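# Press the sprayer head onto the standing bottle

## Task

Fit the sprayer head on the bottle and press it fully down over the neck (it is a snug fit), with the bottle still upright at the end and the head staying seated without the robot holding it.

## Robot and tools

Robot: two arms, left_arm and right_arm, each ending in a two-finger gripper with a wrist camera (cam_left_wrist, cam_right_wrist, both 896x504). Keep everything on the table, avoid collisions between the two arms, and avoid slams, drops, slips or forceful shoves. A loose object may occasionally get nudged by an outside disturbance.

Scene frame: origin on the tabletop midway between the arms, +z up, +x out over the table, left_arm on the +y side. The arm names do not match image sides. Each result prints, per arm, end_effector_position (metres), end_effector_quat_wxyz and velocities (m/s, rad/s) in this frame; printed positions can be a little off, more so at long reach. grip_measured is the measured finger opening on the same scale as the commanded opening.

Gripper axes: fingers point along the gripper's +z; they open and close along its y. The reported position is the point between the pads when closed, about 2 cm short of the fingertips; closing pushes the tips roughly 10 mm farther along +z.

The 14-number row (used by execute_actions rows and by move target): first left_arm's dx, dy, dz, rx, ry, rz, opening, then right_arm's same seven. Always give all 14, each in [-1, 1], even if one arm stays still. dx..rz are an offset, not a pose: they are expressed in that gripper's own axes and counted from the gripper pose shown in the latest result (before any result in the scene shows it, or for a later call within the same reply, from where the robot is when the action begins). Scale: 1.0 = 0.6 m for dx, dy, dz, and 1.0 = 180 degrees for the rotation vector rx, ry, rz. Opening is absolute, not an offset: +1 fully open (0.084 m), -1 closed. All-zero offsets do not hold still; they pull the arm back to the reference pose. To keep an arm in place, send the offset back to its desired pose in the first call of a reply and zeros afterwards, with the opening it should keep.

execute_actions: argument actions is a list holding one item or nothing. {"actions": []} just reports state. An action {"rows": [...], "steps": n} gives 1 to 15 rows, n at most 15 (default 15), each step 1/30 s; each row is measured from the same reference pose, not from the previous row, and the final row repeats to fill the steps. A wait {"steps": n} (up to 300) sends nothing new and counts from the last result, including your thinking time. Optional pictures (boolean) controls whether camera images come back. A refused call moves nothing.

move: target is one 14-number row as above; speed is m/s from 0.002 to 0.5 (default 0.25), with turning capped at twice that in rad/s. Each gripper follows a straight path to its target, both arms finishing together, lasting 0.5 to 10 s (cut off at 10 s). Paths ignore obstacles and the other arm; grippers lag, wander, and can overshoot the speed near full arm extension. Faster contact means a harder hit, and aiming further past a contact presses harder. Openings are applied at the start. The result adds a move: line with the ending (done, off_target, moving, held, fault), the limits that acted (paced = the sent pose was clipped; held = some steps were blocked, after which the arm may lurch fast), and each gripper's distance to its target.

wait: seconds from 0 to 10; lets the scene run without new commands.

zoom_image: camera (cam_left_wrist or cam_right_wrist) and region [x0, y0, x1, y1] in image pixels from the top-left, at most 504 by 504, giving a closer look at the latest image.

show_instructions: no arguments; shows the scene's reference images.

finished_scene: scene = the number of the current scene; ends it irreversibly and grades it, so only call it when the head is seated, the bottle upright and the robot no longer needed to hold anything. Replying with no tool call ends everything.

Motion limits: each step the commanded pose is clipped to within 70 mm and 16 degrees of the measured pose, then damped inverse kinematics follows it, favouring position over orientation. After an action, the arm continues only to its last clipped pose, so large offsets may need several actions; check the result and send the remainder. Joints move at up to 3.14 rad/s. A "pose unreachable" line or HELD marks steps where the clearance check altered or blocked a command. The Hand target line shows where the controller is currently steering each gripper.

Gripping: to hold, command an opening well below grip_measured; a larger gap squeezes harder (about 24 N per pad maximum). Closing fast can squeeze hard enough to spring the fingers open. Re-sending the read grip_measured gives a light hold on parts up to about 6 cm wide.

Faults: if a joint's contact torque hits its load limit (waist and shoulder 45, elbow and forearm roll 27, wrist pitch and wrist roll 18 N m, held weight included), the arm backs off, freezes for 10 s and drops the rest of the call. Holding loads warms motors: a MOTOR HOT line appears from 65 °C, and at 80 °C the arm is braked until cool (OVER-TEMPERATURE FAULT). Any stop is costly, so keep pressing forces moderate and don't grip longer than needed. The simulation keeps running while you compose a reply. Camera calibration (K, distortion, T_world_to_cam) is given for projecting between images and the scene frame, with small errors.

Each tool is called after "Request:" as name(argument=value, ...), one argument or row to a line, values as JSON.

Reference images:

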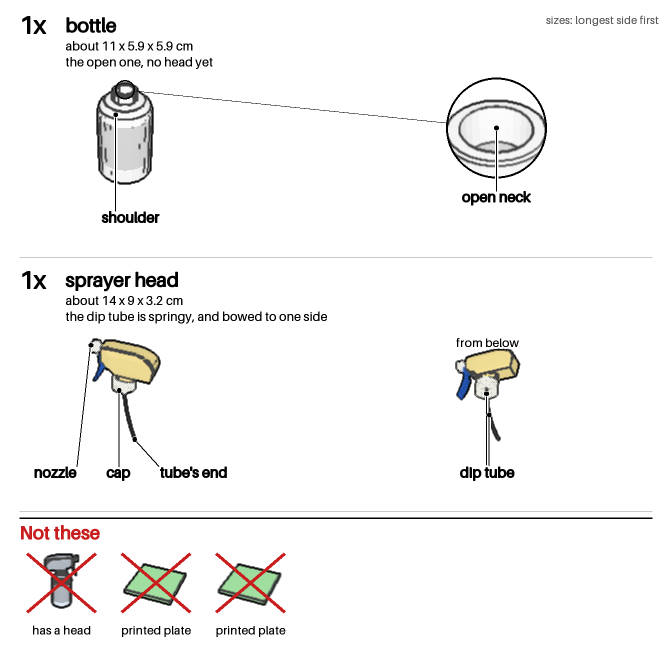

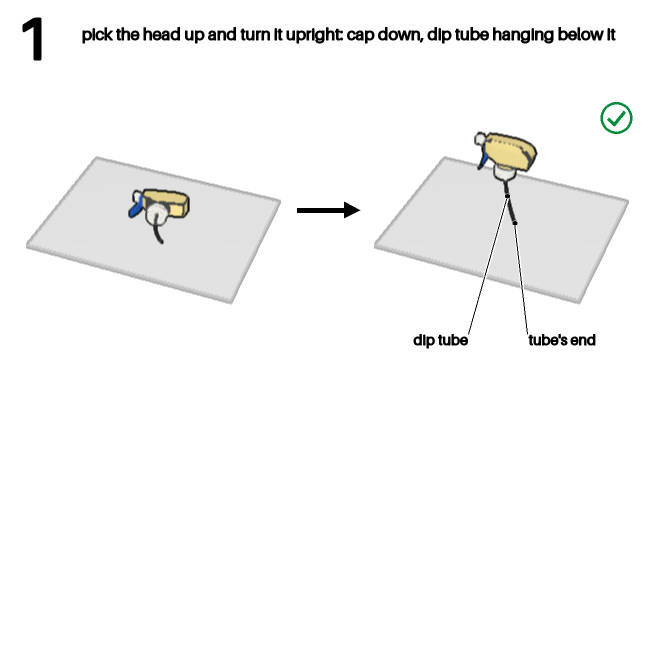

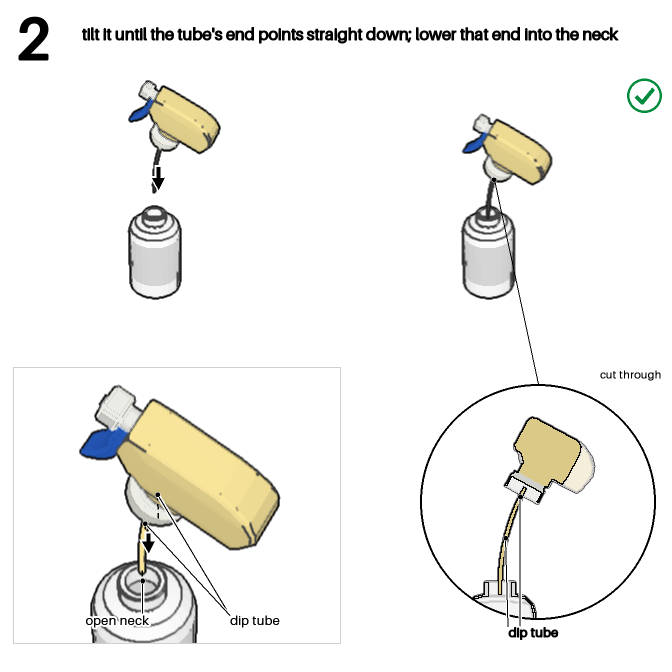

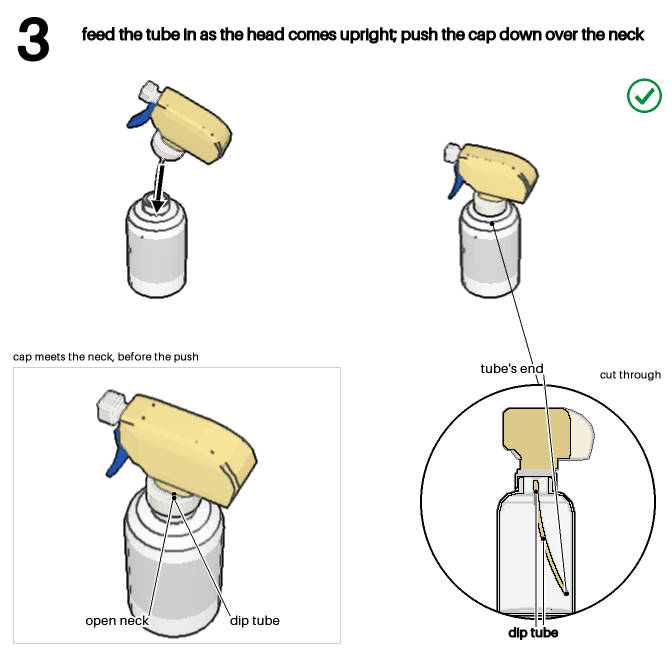

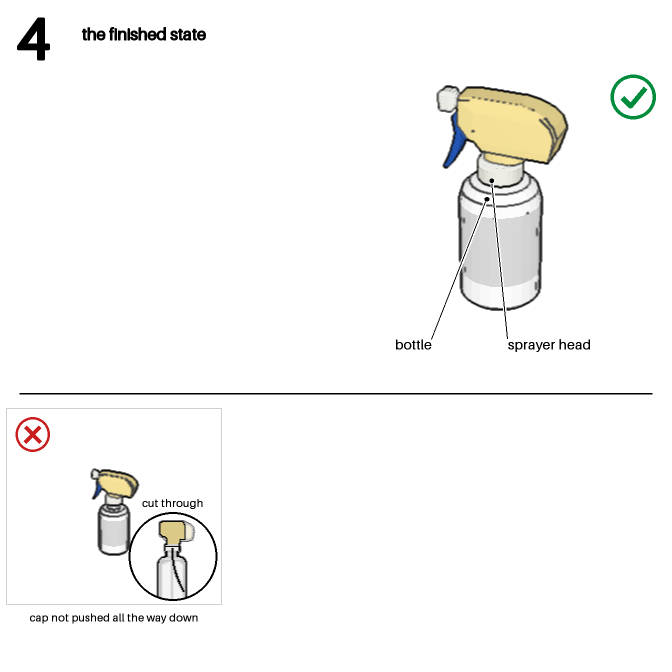

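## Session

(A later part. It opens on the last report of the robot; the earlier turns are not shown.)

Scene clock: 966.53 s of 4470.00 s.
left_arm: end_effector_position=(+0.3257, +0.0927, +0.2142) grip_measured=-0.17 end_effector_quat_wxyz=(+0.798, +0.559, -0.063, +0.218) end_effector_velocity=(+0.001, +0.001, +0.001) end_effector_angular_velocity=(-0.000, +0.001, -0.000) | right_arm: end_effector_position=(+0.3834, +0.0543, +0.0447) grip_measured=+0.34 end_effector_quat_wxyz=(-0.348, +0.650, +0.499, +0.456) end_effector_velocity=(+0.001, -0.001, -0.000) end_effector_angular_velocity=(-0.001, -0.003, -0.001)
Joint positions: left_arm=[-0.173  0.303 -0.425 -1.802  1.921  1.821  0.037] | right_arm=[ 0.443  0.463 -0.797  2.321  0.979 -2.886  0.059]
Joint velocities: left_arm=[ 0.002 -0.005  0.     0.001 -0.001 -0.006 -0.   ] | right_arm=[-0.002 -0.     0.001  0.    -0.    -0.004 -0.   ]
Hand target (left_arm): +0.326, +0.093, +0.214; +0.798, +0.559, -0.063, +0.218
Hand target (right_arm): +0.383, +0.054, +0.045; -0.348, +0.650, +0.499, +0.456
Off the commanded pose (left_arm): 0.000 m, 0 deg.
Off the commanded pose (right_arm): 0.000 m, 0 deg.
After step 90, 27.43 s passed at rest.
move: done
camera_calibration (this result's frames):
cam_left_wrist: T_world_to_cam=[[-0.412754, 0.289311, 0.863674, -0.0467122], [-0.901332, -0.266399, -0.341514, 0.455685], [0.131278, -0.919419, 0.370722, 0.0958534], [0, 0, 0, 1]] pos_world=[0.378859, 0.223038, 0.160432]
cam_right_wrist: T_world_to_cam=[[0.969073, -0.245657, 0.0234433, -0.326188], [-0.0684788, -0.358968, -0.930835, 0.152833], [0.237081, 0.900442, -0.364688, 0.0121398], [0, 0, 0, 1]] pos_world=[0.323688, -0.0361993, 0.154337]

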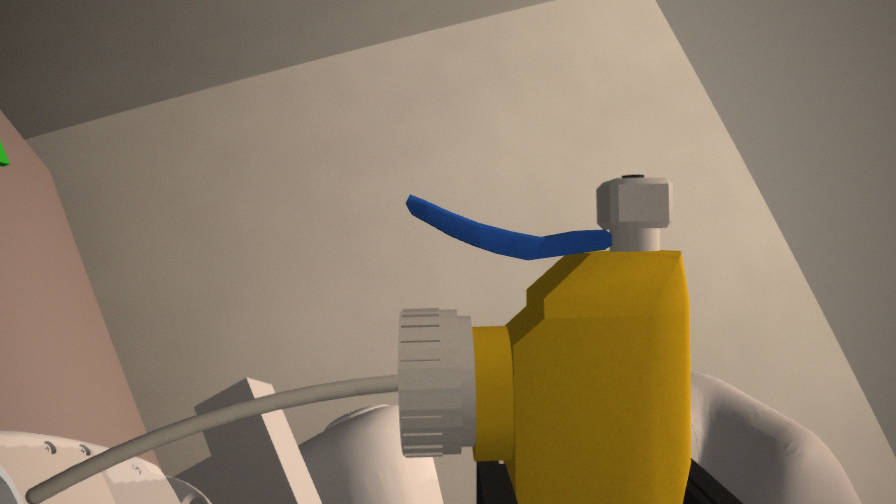

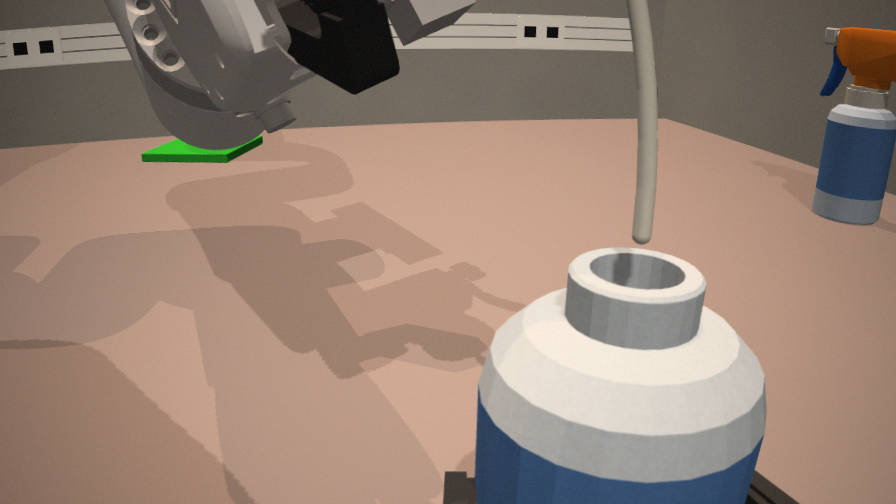

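Request:
move(
  target=[-0.0069,-0.0173,-0.0073,0,0,0,-0.7, 0,0,0,0,0,0,0.15],
  speed=0.015,
)

Scene clock: 976.60 s of 4470.00 s.
left_arm: end_effector_position=(+0.3257, +0.0927, +0.2023) grip_measured=-0.17 end_effector_quat_wxyz=(+0.798, +0.559, -0.063, +0.218) end_effector_velocity=(-0.000, +0.000, -0.001) end_effector_angular_velocity=(-0.000, -0.001, -0.001) | right_arm: end_effector_position=(+0.3834, +0.0543, +0.0447) grip_measured=+0.34 end_effector_quat_wxyz=(-0.348, +0.650, +0.499, +0.456) end_effector_velocity=(+0.000, -0.000, +0.000) end_effector_angular_velocity=(-0.000, +0.001, -0.000)
Joint positions: left_arm=[-0.171  0.357 -0.446 -1.788  1.929  1.856  0.037] | right_arm=[ 0.443  0.463 -0.797  2.321  0.979 -2.886  0.059]
Joint velocities: left_arm=[ 0.001  0.007 -0.003  0.004  0.002  0.005  0.   ] | right_arm=[ 0.    -0.    -0.     0.    -0.     0.001 -0.   ]
Hand target (left_arm): +0.326, +0.093, +0.202; +0.798, +0.559, -0.063, +0.218
Hand target (right_arm): +0.383, +0.054, +0.045; -0.348, +0.650, +0.499, +0.456
Off the commanded pose (left_arm): 0.000 m, 0 deg.
Off the commanded pose (right_arm): 0.000 m, 0 deg.
After step 90, 6.00 s passed at rest.
move: done
camera_calibration (this result's frames):
cam_left_wrist: T_world_to_cam=[[-0.412718, 0.289282, 0.863701, -0.0364976], [-0.901332, -0.266491, -0.341443, 0.451617], [0.131395, -0.919401, 0.370725, 0.100221], [0, 0, 0, 1]] pos_world=[0.378825, 0.223053, 0.14857]
cam_right_wrist: T_world_to_cam=[[0.969074, -0.245655, 0.0234385, -0.326186], [-0.068484, -0.358973, -0.930832, 0.152832], [0.237077, 0.90044, -0.364694, 0.0121429], [0, 0, 0, 1]] pos_world=[0.323686, -0.0362006, 0.154335]

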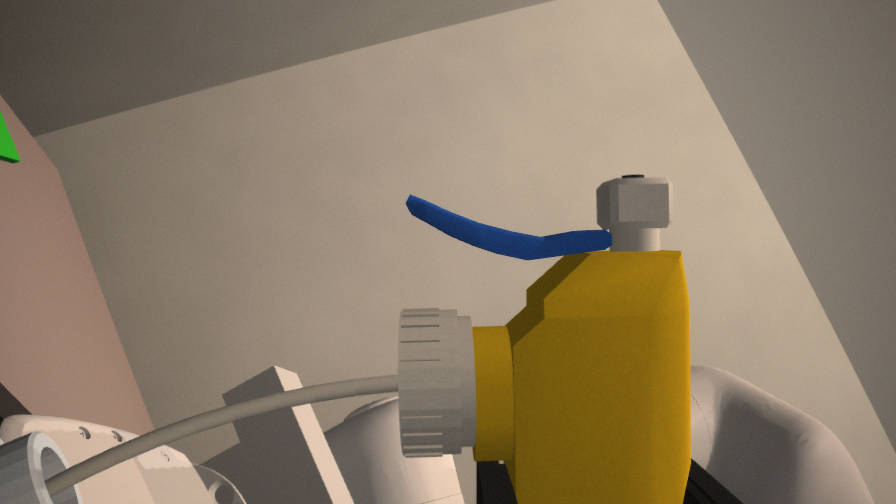

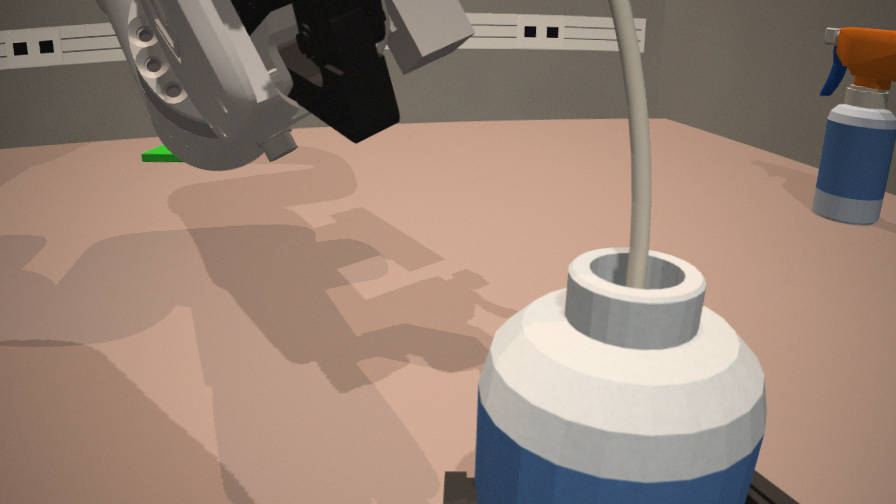

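Request:
zoom_image(
  camera="cam_left_wrist",
  region=[0,380,200,504],
)

Region (0, 380, 200, 504) of cam_left_wrist's 896x504 image, scaled by 2.520, with more detail than that image has; it fills the top 312 rows of this view, and the rest is white.

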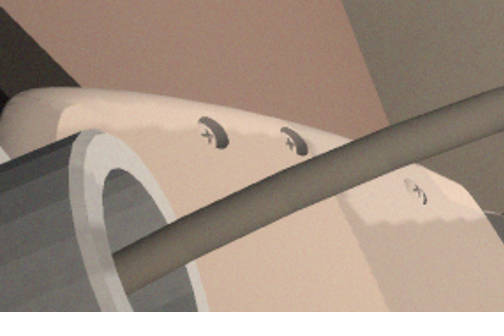

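Request:
move(
  target=[0.0038,-0.0404,0.0039,0.0607,0,-0.0572,-0.7, 0,0,0,0,0,0,0.15],
  speed=0.03,
)

Scene clock: 1050.43 s of 4470.00 s.
left_arm: end_effector_position=(+0.3381, +0.0843, +0.1830) grip_measured=-0.17 end_effector_quat_wxyz=(+0.757, +0.636, +0.008, +0.150) end_effector_velocity=(+0.000, -0.000, -0.001) end_effector_angular_velocity=(+0.007, +0.009, +0.001) | right_arm: end_effector_position=(+0.3834, +0.0543, +0.0447) grip_measured=+0.34 end_effector_quat_wxyz=(-0.348, +0.650, +0.499, +0.456) end_effector_velocity=(-0.001, -0.000, -0.001) end_effector_angular_velocity=(-0.000, +0.002, +0.000)
Joint positions: left_arm=[-0.223  0.225 -0.398 -1.889  1.712  1.587  0.037] | right_arm=[ 0.443  0.463 -0.797  2.321  0.979 -2.886  0.059]
Joint velocities: left_arm=[-0.002 -0.005  0.001 -0.003 -0.01  -0.01  -0.   ] | right_arm=[ 0.     0.001  0.001 -0.     0.001  0.001 -0.   ]
Hand target (left_arm): +0.338, +0.084, +0.183; +0.757, +0.636, +0.008, +0.150
Hand target (right_arm): +0.383, +0.054, +0.045; -0.348, +0.650, +0.499, +0.456
Off the commanded pose (left_arm): 0.000 m, 0 deg.
Off the commanded pose (right_arm): 0.000 m, 0 deg.
After step 90, 66.23 s passed at rest.
move: done
camera_calibration (this result's frames):
cam_left_wrist: T_world_to_cam=[[-0.213099, 0.156061, 0.964486, -0.0869803], [-0.957854, -0.227993, -0.174743, 0.439326], [0.192626, -0.961074, 0.198069, 0.112447], [0, 0, 0, 1]] pos_world=[0.380614, 0.221808, 0.138388]
cam_right_wrist: T_world_to_cam=[[0.969074, -0.245654, 0.0234408, -0.326186], [-0.0684812, -0.358972, -0.930833, 0.152832], [0.237077, 0.900441, -0.364693, 0.0121419], [0, 0, 0, 1]] pos_world=[0.323686, -0.0361997, 0.154335]

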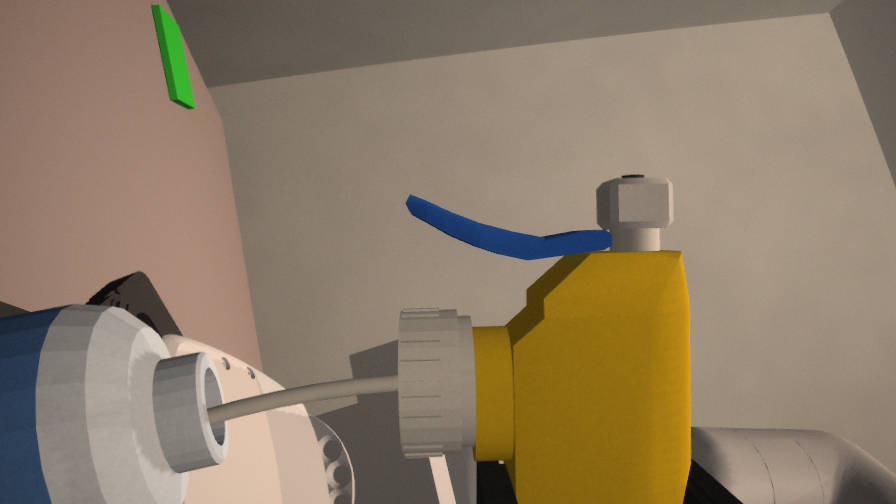

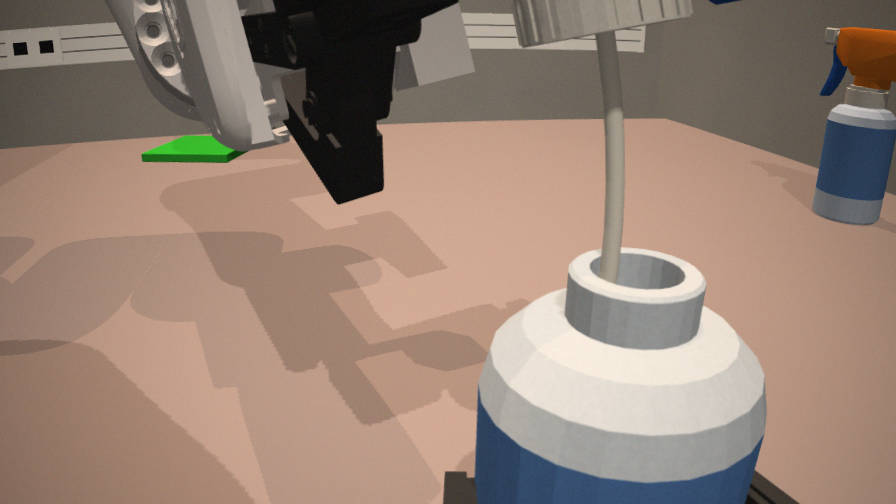

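Request:
move(
  target=[0.0051,-0.039,0.0264,0.0607,0,-0.0572,-0.7, 0,0,0,0,0,0,0.15],
  speed=0.03,
)

Scene clock: 1144.10 s of 4470.00 s.
left_arm: end_effector_position=(+0.3492, +0.0663, +0.1640) grip_measured=-0.17 end_effector_quat_wxyz=(+0.704, +0.701, +0.079, +0.081) end_effector_velocity=(+0.001, -0.000, -0.001) end_effector_angular_velocity=(+0.006, +0.008, +0.001) | right_arm: end_effector_position=(+0.3834, +0.0543, +0.0447) grip_measured=+0.34 end_effector_quat_wxyz=(-0.348, +0.650, +0.499, +0.456) end_effector_velocity=(+0.000, -0.001, -0.001) end_effector_angular_velocity=(-0.002, +0.001, -0.002)
Joint positions: left_arm=[-0.339  0.118 -0.403 -1.979  1.459  1.312  0.037] | right_arm=[ 0.443  0.463 -0.797  2.321  0.979 -2.886  0.059]
Joint velocities: left_arm=[-0.004 -0.003 -0.003 -0.002 -0.011 -0.011  0.   ] | right_arm=[-0.002 -0.     0.001  0.    -0.002 -0.     0.   ]
Hand target (left_arm): +0.349, +0.066, +0.164; +0.704, +0.702, +0.079, +0.080
Hand target (right_arm): +0.383, +0.054, +0.045; -0.348, +0.650, +0.499, +0.456
Off the commanded pose (left_arm): 0.000 m, 0 deg.
Off the commanded pose (right_arm): 0.000 m, 0 deg.
After step 90, 86.10 s passed at rest.
move: done
camera_calibration (this result's frames):
cam_left_wrist: T_world_to_cam=[[0.00137993, 0.0126696, 0.999919, -0.134647], [-0.976677, -0.214675, 0.00406792, 0.418957], [0.21471, -0.976603, 0.0120778, 0.12063], [0, 0, 0, 1]] pos_world=[0.383471, 0.209453, 0.131475]
cam_right_wrist: T_world_to_cam=[[0.969074, -0.245654, 0.0234407, -0.326186], [-0.0684815, -0.358972, -0.930833, 0.152832], [0.237077, 0.90044, -0.364693, 0.012142], [0, 0, 0, 1]] pos_world=[0.323686, -0.0361998, 0.154335]

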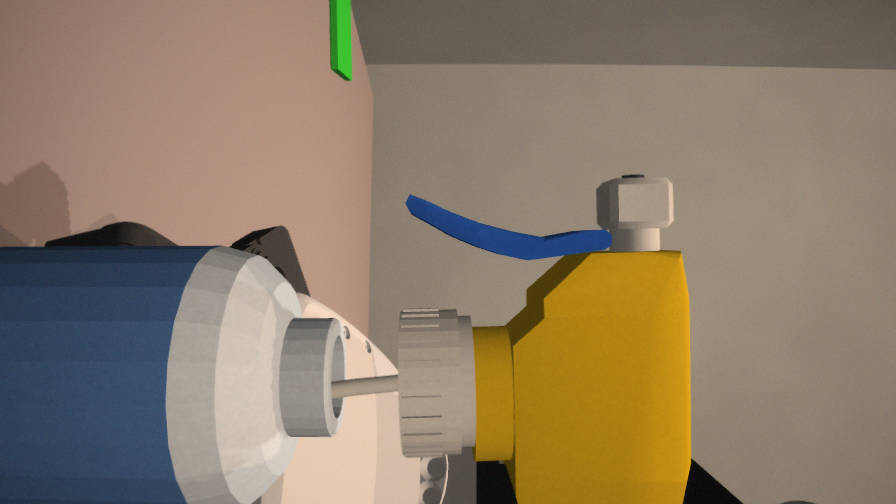

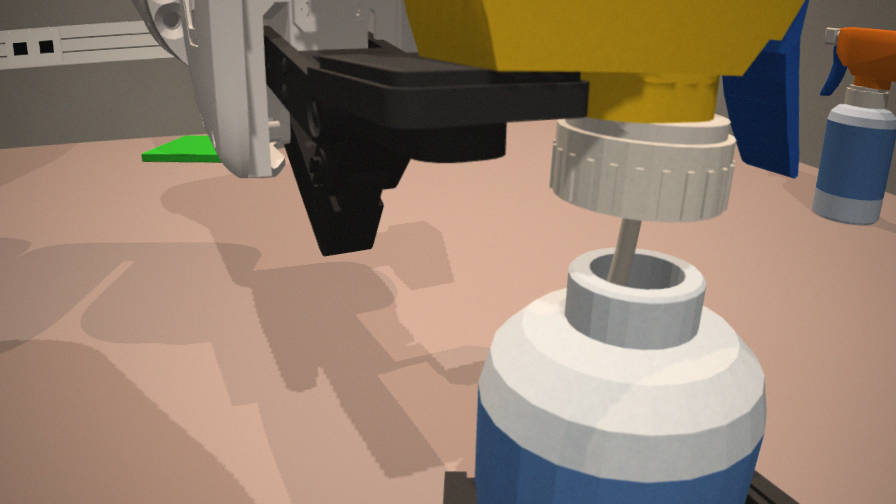

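Request:
move(
  target=[0.001,-0.0183,0,0,0,0,-0.7, 0,0,0,0,0,0,0.15],
  speed=0.015,
)

Scene clock: 1164.33 s of 4470.00 s.
left_arm: end_effector_position=(+0.3498, +0.0665, +0.1532) grip_measured=-0.17 end_effector_quat_wxyz=(+0.704, +0.701, +0.079, +0.081) end_effector_velocity=(-0.000, +0.000, -0.001) end_effector_angular_velocity=(-0.001, -0.000, +0.001) | right_arm: end_effector_position=(+0.3834, +0.0543, +0.0447) grip_measured=+0.34 end_effector_quat_wxyz=(-0.348, +0.650, +0.499, +0.456) end_effector_velocity=(+0.001, -0.001, -0.001) end_effector_angular_velocity=(-0.000, +0.001, -0.002)
Joint positions: left_arm=[-0.334  0.166 -0.417 -1.978  1.474  1.343  0.037] | right_arm=[ 0.443  0.463 -0.797  2.321  0.979 -2.886  0.059]
Joint velocities: left_arm=[ 0.002  0.007 -0.001  0.     0.004  0.005  0.   ] | right_arm=[-0.003  0.     0.002 -0.     0.001 -0.001 -0.   ]
Hand target (left_arm): +0.350, +0.066, +0.153; +0.704, +0.701, +0.079, +0.081
Hand target (right_arm): +0.383, +0.054, +0.045; -0.348, +0.650, +0.499, +0.456
Off the commanded pose (left_arm): 0.000 m, 0 deg.
Off the commanded pose (right_arm): 0.000 m, 0 deg.
After step 90, 16.23 s passed at rest.
move: done
camera_calibration (this result's frames):
cam_left_wrist: T_world_to_cam=[[0.00143253, 0.0126757, 0.999919, -0.123832], [-0.976658, -0.214762, 0.00412168, 0.4196], [0.214796, -0.976584, 0.0120721, 0.120725], [0, 0, 0, 1]] pos_world=[0.384051, 0.209581, 0.120635]
cam_right_wrist: T_world_to_cam=[[0.969074, -0.245654, 0.0234408, -0.326186], [-0.0684814, -0.358972, -0.930833, 0.152832], [0.237078, 0.900441, -0.364693, 0.0121419], [0, 0, 0, 1]] pos_world=[0.323686, -0.0361998, 0.154335]

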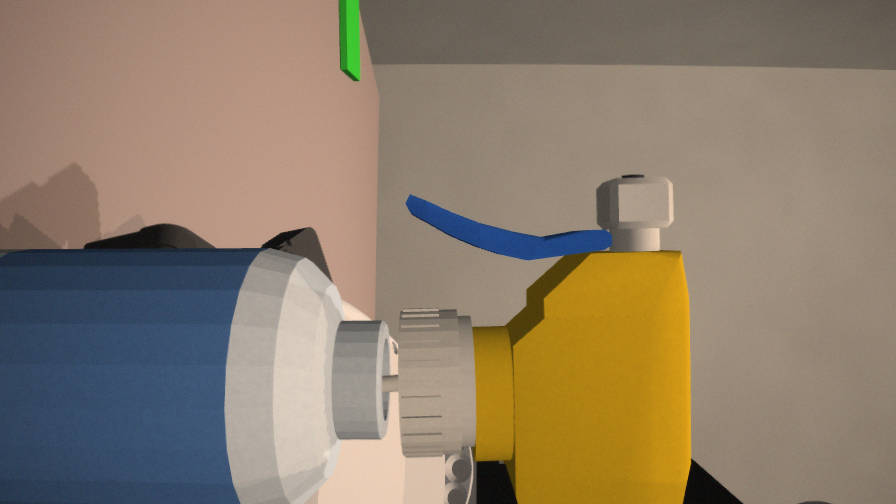

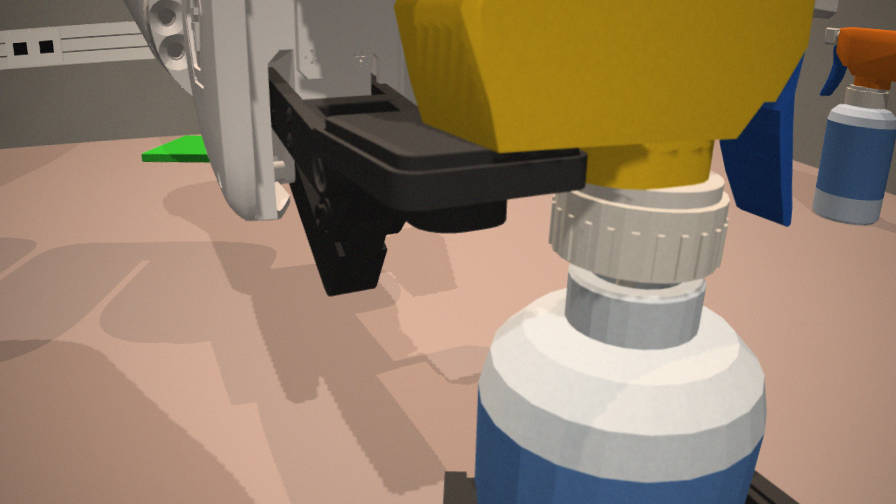

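Request:
zoom_image(
  camera="cam_left_wrist",
  region=[320,290,500,480],
)

Request:
zoom_image(
  camera="cam_right_wrist",
  region=[530,170,760,360],
)

Region (320, 290, 500, 480) of cam_left_wrist's 896x504 image, scaled by 2.653, with more detail than that image has; it fills the left 477 columns of this view, and the rest is white.

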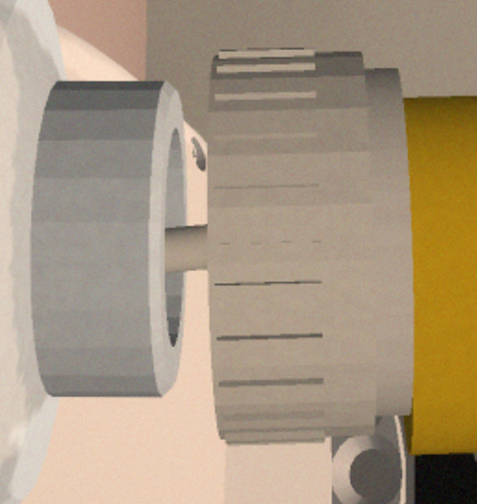

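Region (530, 170, 760, 360) of cam_right_wrist's 896x504 image, scaled by 2.191, with more detail than that image has; it fills the top 416 rows of this view, and the rest is white.

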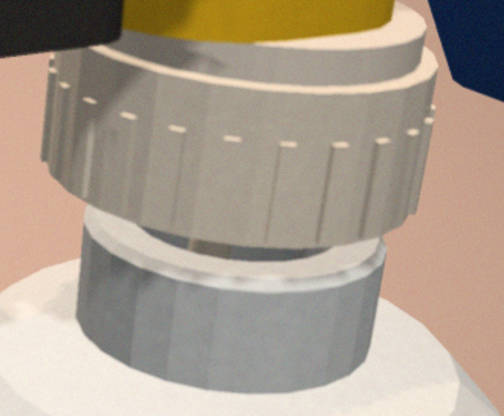

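Request:
move(
  target=[0.0005,-0.0117,0,0,0,0,-0.7, 0,0,0,0,0,0,0.15],
  speed=0.01,
)

Scene clock: 1176.73 s of 4470.00 s.
left_arm: end_effector_position=(+0.3501, +0.0664, +0.1463) grip_measured=-0.17 end_effector_quat_wxyz=(+0.704, +0.701, +0.079, +0.081) end_effector_velocity=(-0.001, -0.000, -0.002) end_effector_angular_velocity=(-0.000, -0.001, -0.002) | right_arm: end_effector_position=(+0.3832, +0.0545, +0.0448) grip_measured=+0.34 end_effector_quat_wxyz=(-0.348, +0.649, +0.499, +0.456) end_effector_velocity=(-0.000, +0.000, +0.000) end_effector_angular_velocity=(-0.001, -0.001, +0.001)
Joint positions: left_arm=[-0.331  0.197 -0.427 -1.977  1.483  1.363  0.037] | right_arm=[ 0.444  0.463 -0.798  2.32   0.98  -2.886  0.059]
Joint velocities: left_arm=[-0.     0.007 -0.002  0.002  0.003  0.006  0.   ] | right_arm=[ 0.001  0.    -0.001  0.    -0.001 -0.001 -0.   ]
Hand target (left_arm): +0.350, +0.067, +0.146; +0.704, +0.701, +0.079, +0.081
Hand target (right_arm): +0.383, +0.054, +0.045; -0.348, +0.650, +0.499, +0.456
Off the commanded pose (left_arm): 0.000 m, 0 deg.
Off the commanded pose (right_arm): 0.000 m, 0 deg.
After step 90, 8.50 s passed at rest.
move: done
camera_calibration (this result's frames):
cam_left_wrist: T_world_to_cam=[[0.00133329, 0.0127649, 0.999918, -0.116972], [-0.976687, -0.214629, 0.00404225, 0.419932], [0.214663, -0.976612, 0.0121812, 0.120758], [0, 0, 0, 1]] pos_world=[0.384376, 0.209557, 0.113794]
cam_right_wrist: T_world_to_cam=[[0.969237, -0.244994, 0.0235957, -0.32607], [-0.0680192, -0.358756, -0.93095, 0.152811], [0.236543, 0.900706, -0.364384, 0.0121787], [0, 0, 0, 1]] pos_world=[0.323552, -0.0360329, 0.154391]

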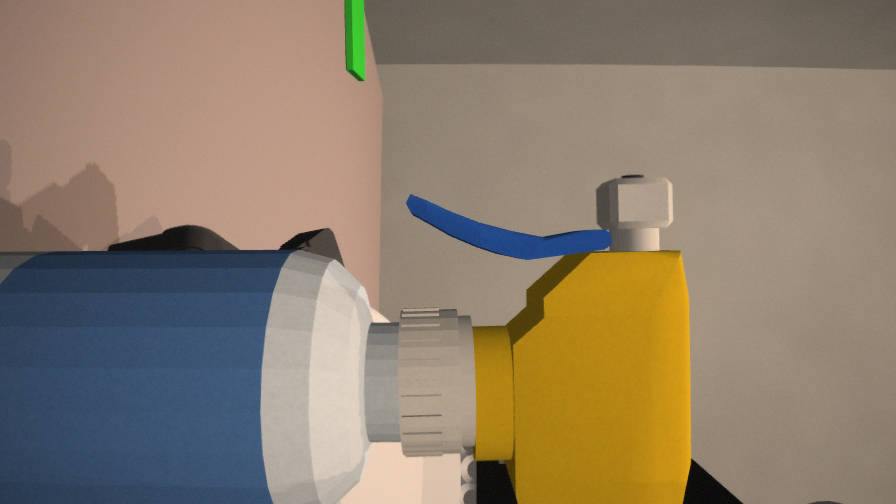

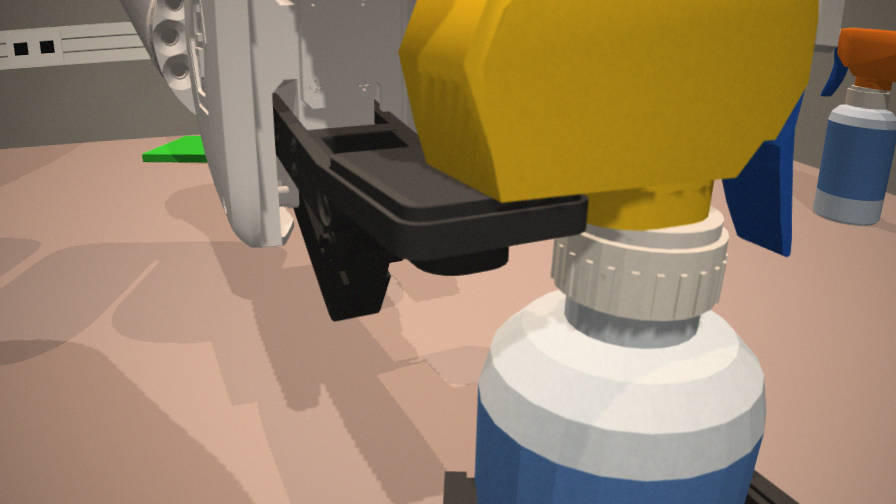

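Request:
move(
  target=[0,-0.0125,0,0,0,0,-1, 0,0,0,0,0,0,0.15],
  speed=0.008,
)

Scene clock: 1196.93 s of 4470.00 s.
left_arm: end_effector_position=(+0.3501, +0.0662, +0.1395) grip_measured=-0.17 end_effector_quat_wxyz=(+0.704, +0.701, +0.078, +0.081) end_effector_velocity=(+0.000, -0.000, -0.001) end_effector_angular_velocity=(-0.000, -0.001, -0.000) | right_arm: end_effector_position=(+0.3834, +0.0543, +0.0446) grip_measured=+0.34 end_effector_quat_wxyz=(-0.348, +0.650, +0.499, +0.456) end_effector_velocity=(+0.000, +0.000, -0.000) end_effector_angular_velocity=(-0.001, -0.001, +0.000)
Joint positions: left_arm=[-0.329  0.229 -0.437 -1.977  1.493  1.384  0.037] | right_arm=[ 0.443  0.463 -0.797  2.321  0.98  -2.886  0.059]
Joint velocities: left_arm=[ 0.     0.005 -0.002  0.001  0.002  0.003  0.   ] | right_arm=[ 0.001  0.001 -0.001  0.    -0.001 -0.001 -0.   ]
Hand target (left_arm): +0.350, +0.066, +0.139; +0.704, +0.701, +0.079, +0.081
Hand target (right_arm): +0.383, +0.055, +0.045; -0.348, +0.649, +0.499, +0.456
Off the commanded pose (left_arm): 0.001 m, 0 deg.
Off the commanded pose (right_arm): 0.000 m, 0 deg.
After step 90, 16.07 s passed at rest.
move: done
camera_calibration (this result's frames):
cam_left_wrist: T_world_to_cam=[[0.000159444, 0.0140192, 0.999902, -0.109835], [-0.976831, -0.213991, 0.00315605, 0.420047], [0.214014, -0.976735, 0.0136603, 0.120649], [0, 0, 0, 1]] pos_world=[0.384512, 0.209268, 0.10685]
cam_right_wrist: T_world_to_cam=[[0.969088, -0.245609, 0.0233299, -0.326152], [-0.0685689, -0.358968, -0.930828, 0.152848], [0.236994, 0.900455, -0.364712, 0.0121387], [0, 0, 0, 1]] pos_world=[0.323674, -0.0361685, 0.154311]

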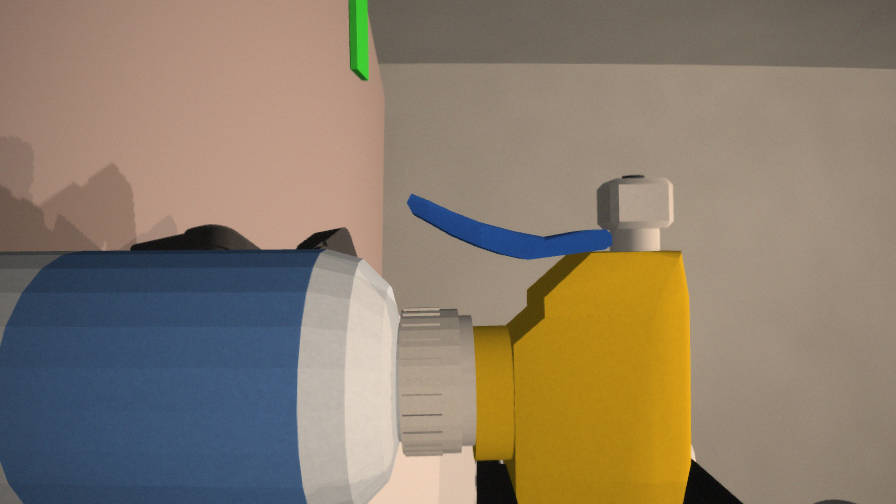

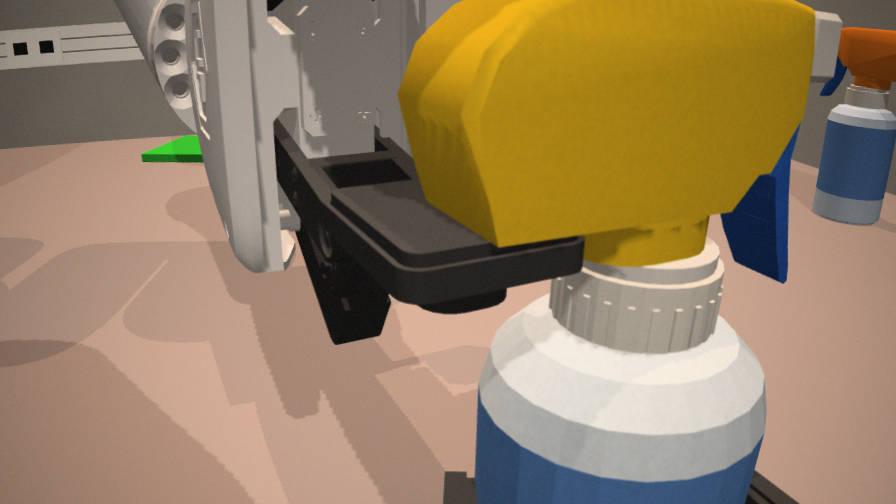

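Request:
zoom_image(
  camera="cam_left_wrist",
  region=[330,280,510,480],
)

Request:
zoom_image(
  camera="cam_right_wrist",
  region=[520,220,760,400],
)

Region (330, 280, 510, 480) of cam_left_wrist's 896x504 image, scaled by 2.520, with more detail than that image has; it fills the left 454 columns of this view, and the rest is white.

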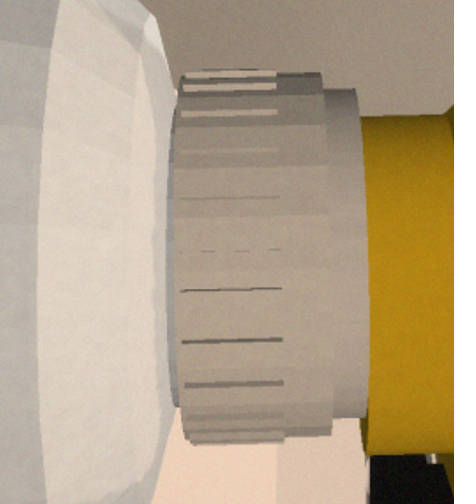

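Region (520, 220, 760, 400) of cam_right_wrist's 896x504 image, scaled by 2.100, with more detail than that image has; it fills the top 378 rows of this view, and the rest is white.

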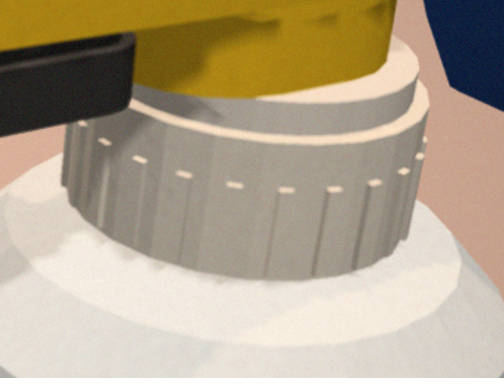

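Request:
move(
  target=[0,-0.0035,0,0,0,0,-1, 0,0,0,0,0,0,0.15],
  speed=0.005,
)

Scene clock: 1208.77 s of 4470.00 s.
left_arm: end_effector_position=(+0.3502, +0.0660, +0.1385) grip_measured=-0.17 end_effector_quat_wxyz=(+0.706, +0.700, +0.077, +0.081) end_effector_velocity=(-0.000, -0.000, -0.000) end_effector_angular_velocity=(-0.002, +0.000, +0.000) | right_arm: end_effector_position=(+0.3833, +0.0544, +0.0447) grip_measured=+0.34 end_effector_quat_wxyz=(-0.348, +0.650, +0.499, +0.456) end_effector_velocity=(-0.000, +0.001, +0.000) end_effector_angular_velocity=(+0.000, -0.000, +0.001)
Joint positions: left_arm=[-0.329  0.238 -0.44  -1.976  1.499  1.389  0.037] | right_arm=[ 0.444  0.463 -0.797  2.321  0.98  -2.886  0.059]
Joint velocities: left_arm=[-0.     0.004 -0.001 -0.001  0.003  0.002  0.   ] | right_arm=[ 0.002 -0.    -0.     0.     0.     0.     0.   ]
Hand target (left_arm): +0.350, +0.066, +0.137; +0.704, +0.701, +0.078, +0.081
Hand target (right_arm): +0.383, +0.054, +0.045; -0.348, +0.650, +0.499, +0.456
Off the commanded pose (left_arm): 0.001 m, 0 deg.
Off the commanded pose (right_arm): 0.000 m, 0 deg.
After step 90, 8.13 s passed at rest.
move: done
camera_calibration (this result's frames):
cam_left_wrist: T_world_to_cam=[[-0.00114638, 0.0172308, 0.999851, -0.108526], [-0.976906, -0.213654, 0.0025619, 0.420169], [0.213666, -0.976758, 0.0170778, 0.120086], [0, 0, 0, 1]] pos_world=[0.384683, 0.208935, 0.105382]
cam_right_wrist: T_world_to_cam=[[0.969128, -0.245457, 0.0232965, -0.326113], [-0.0684856, -0.358754, -0.930917, 0.152905], [0.236857, 0.900581, -0.364488, 0.0121554], [0, 0, 0, 1]] pos_world=[0.323638, -0.0361381, 0.15437]

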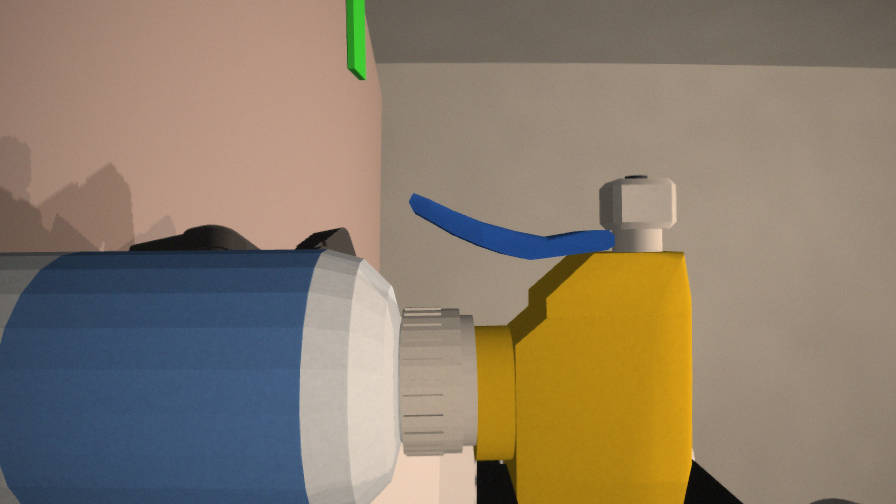

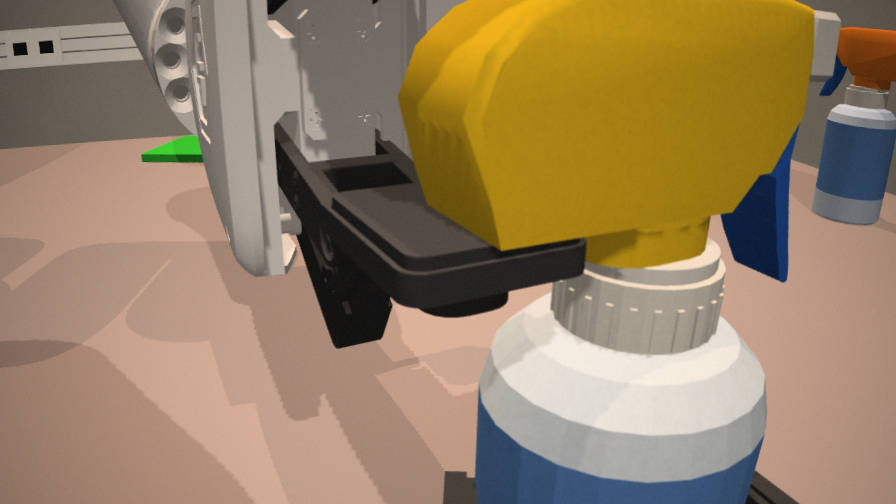

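Request:
zoom_image(
  camera="cam_left_wrist",
  region=[370,290,450,470],
)

Request:
zoom_image(
  camera="cam_right_wrist",
  region=[530,270,750,380],
)

Region (370, 290, 450, 470) of cam_left_wrist's 896x504 image, scaled by 2.800, with more detail than that image has.

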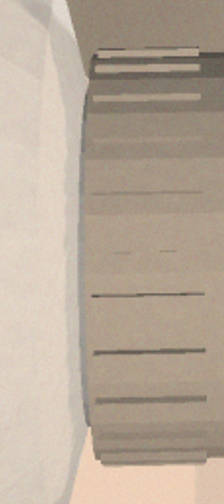

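Region (530, 270, 750, 380) of cam_right_wrist's 896x504 image, scaled by 2.291, with more detail than that image has.

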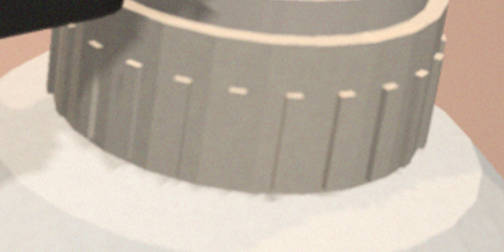

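Request:
zoom_image(
  camera="cam_right_wrist",
  region=[806,60,896,140],
)

Region (806, 60, 896, 140) of cam_right_wrist's 896x504 image, scaled by 5.600, with more detail than that image has.

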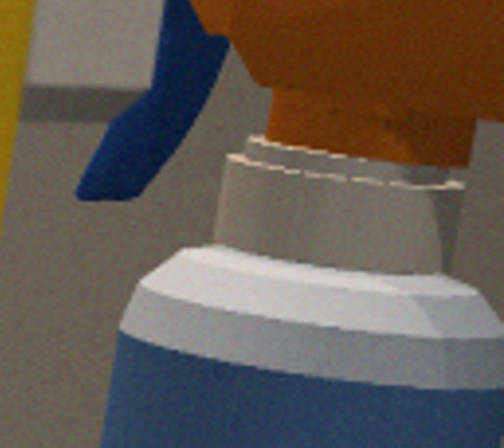

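Request:
move(
  target=[0,-0.004,0,0,0,0,-1, 0,0,0,0,0,0,0.15],
  speed=0.005,
)

Scene clock: 1251.63 s of 4470.00 s.
left_arm: end_effector_position=(+0.3500, +0.0654, +0.1380) grip_measured=-0.17 end_effector_quat_wxyz=(+0.708, +0.697, +0.077, +0.081) end_effector_velocity=(-0.000, -0.000, -0.000) end_effector_angular_velocity=(-0.004, +0.000, +0.000) | right_arm: end_effector_position=(+0.3835, +0.0543, +0.0447) grip_measured=+0.34 end_effector_quat_wxyz=(-0.348, +0.650, +0.498, +0.456) end_effector_velocity=(-0.001, -0.001, -0.001) end_effector_angular_velocity=(-0.002, +0.002, -0.000)
Joint positions: left_arm=[-0.328  0.247 -0.443 -1.976  1.509  1.396  0.037] | right_arm=[ 0.443  0.463 -0.798  2.321  0.979 -2.886  0.059]
Joint velocities: left_arm=[ 0.     0.005 -0.001 -0.001  0.005  0.002  0.   ] | right_arm=[-0.001  0.     0.002 -0.    -0.    -0.    -0.   ]
Hand target (left_arm): +0.350, +0.066, +0.136; +0.706, +0.700, +0.077, +0.081
Hand target (right_arm): +0.383, +0.054, +0.045; -0.348, +0.650, +0.499, +0.456
Off the commanded pose (left_arm): 0.002 m, 0 deg.
Off the commanded pose (right_arm): 0.000 m, 0 deg.
After step 90, 39.17 s passed at rest.
move: done
camera_calibration (this result's frames):
cam_left_wrist: T_world_to_cam=[[-0.0030011, 0.0236966, 0.999715, -0.107749], [-0.977208, -0.212276, 0.00209812, 0.41997], [0.212265, -0.976922, 0.0237936, 0.119111], [0, 0, 0, 1]] pos_world=[0.384791, 0.208065, 0.104003]
cam_right_wrist: T_world_to_cam=[[0.969, -0.245957, 0.0233192, -0.326259], [-0.0686943, -0.35889, -0.930848, 0.152921], [0.237318, 0.900391, -0.364661, 0.0120436], [0, 0, 0, 1]] pos_world=[0.323791, -0.0362076, 0.154346]

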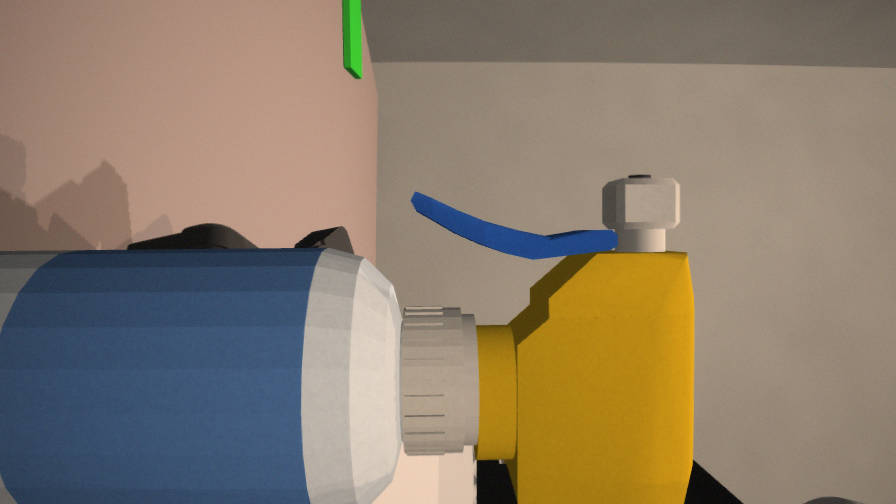

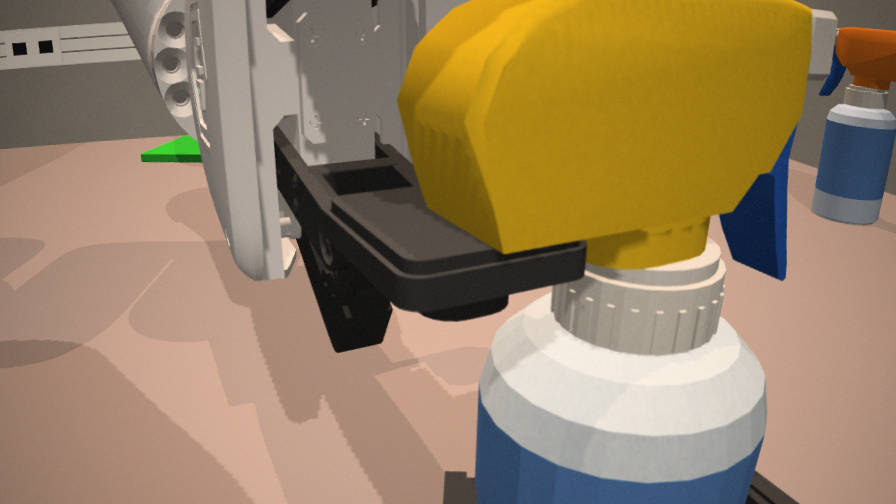

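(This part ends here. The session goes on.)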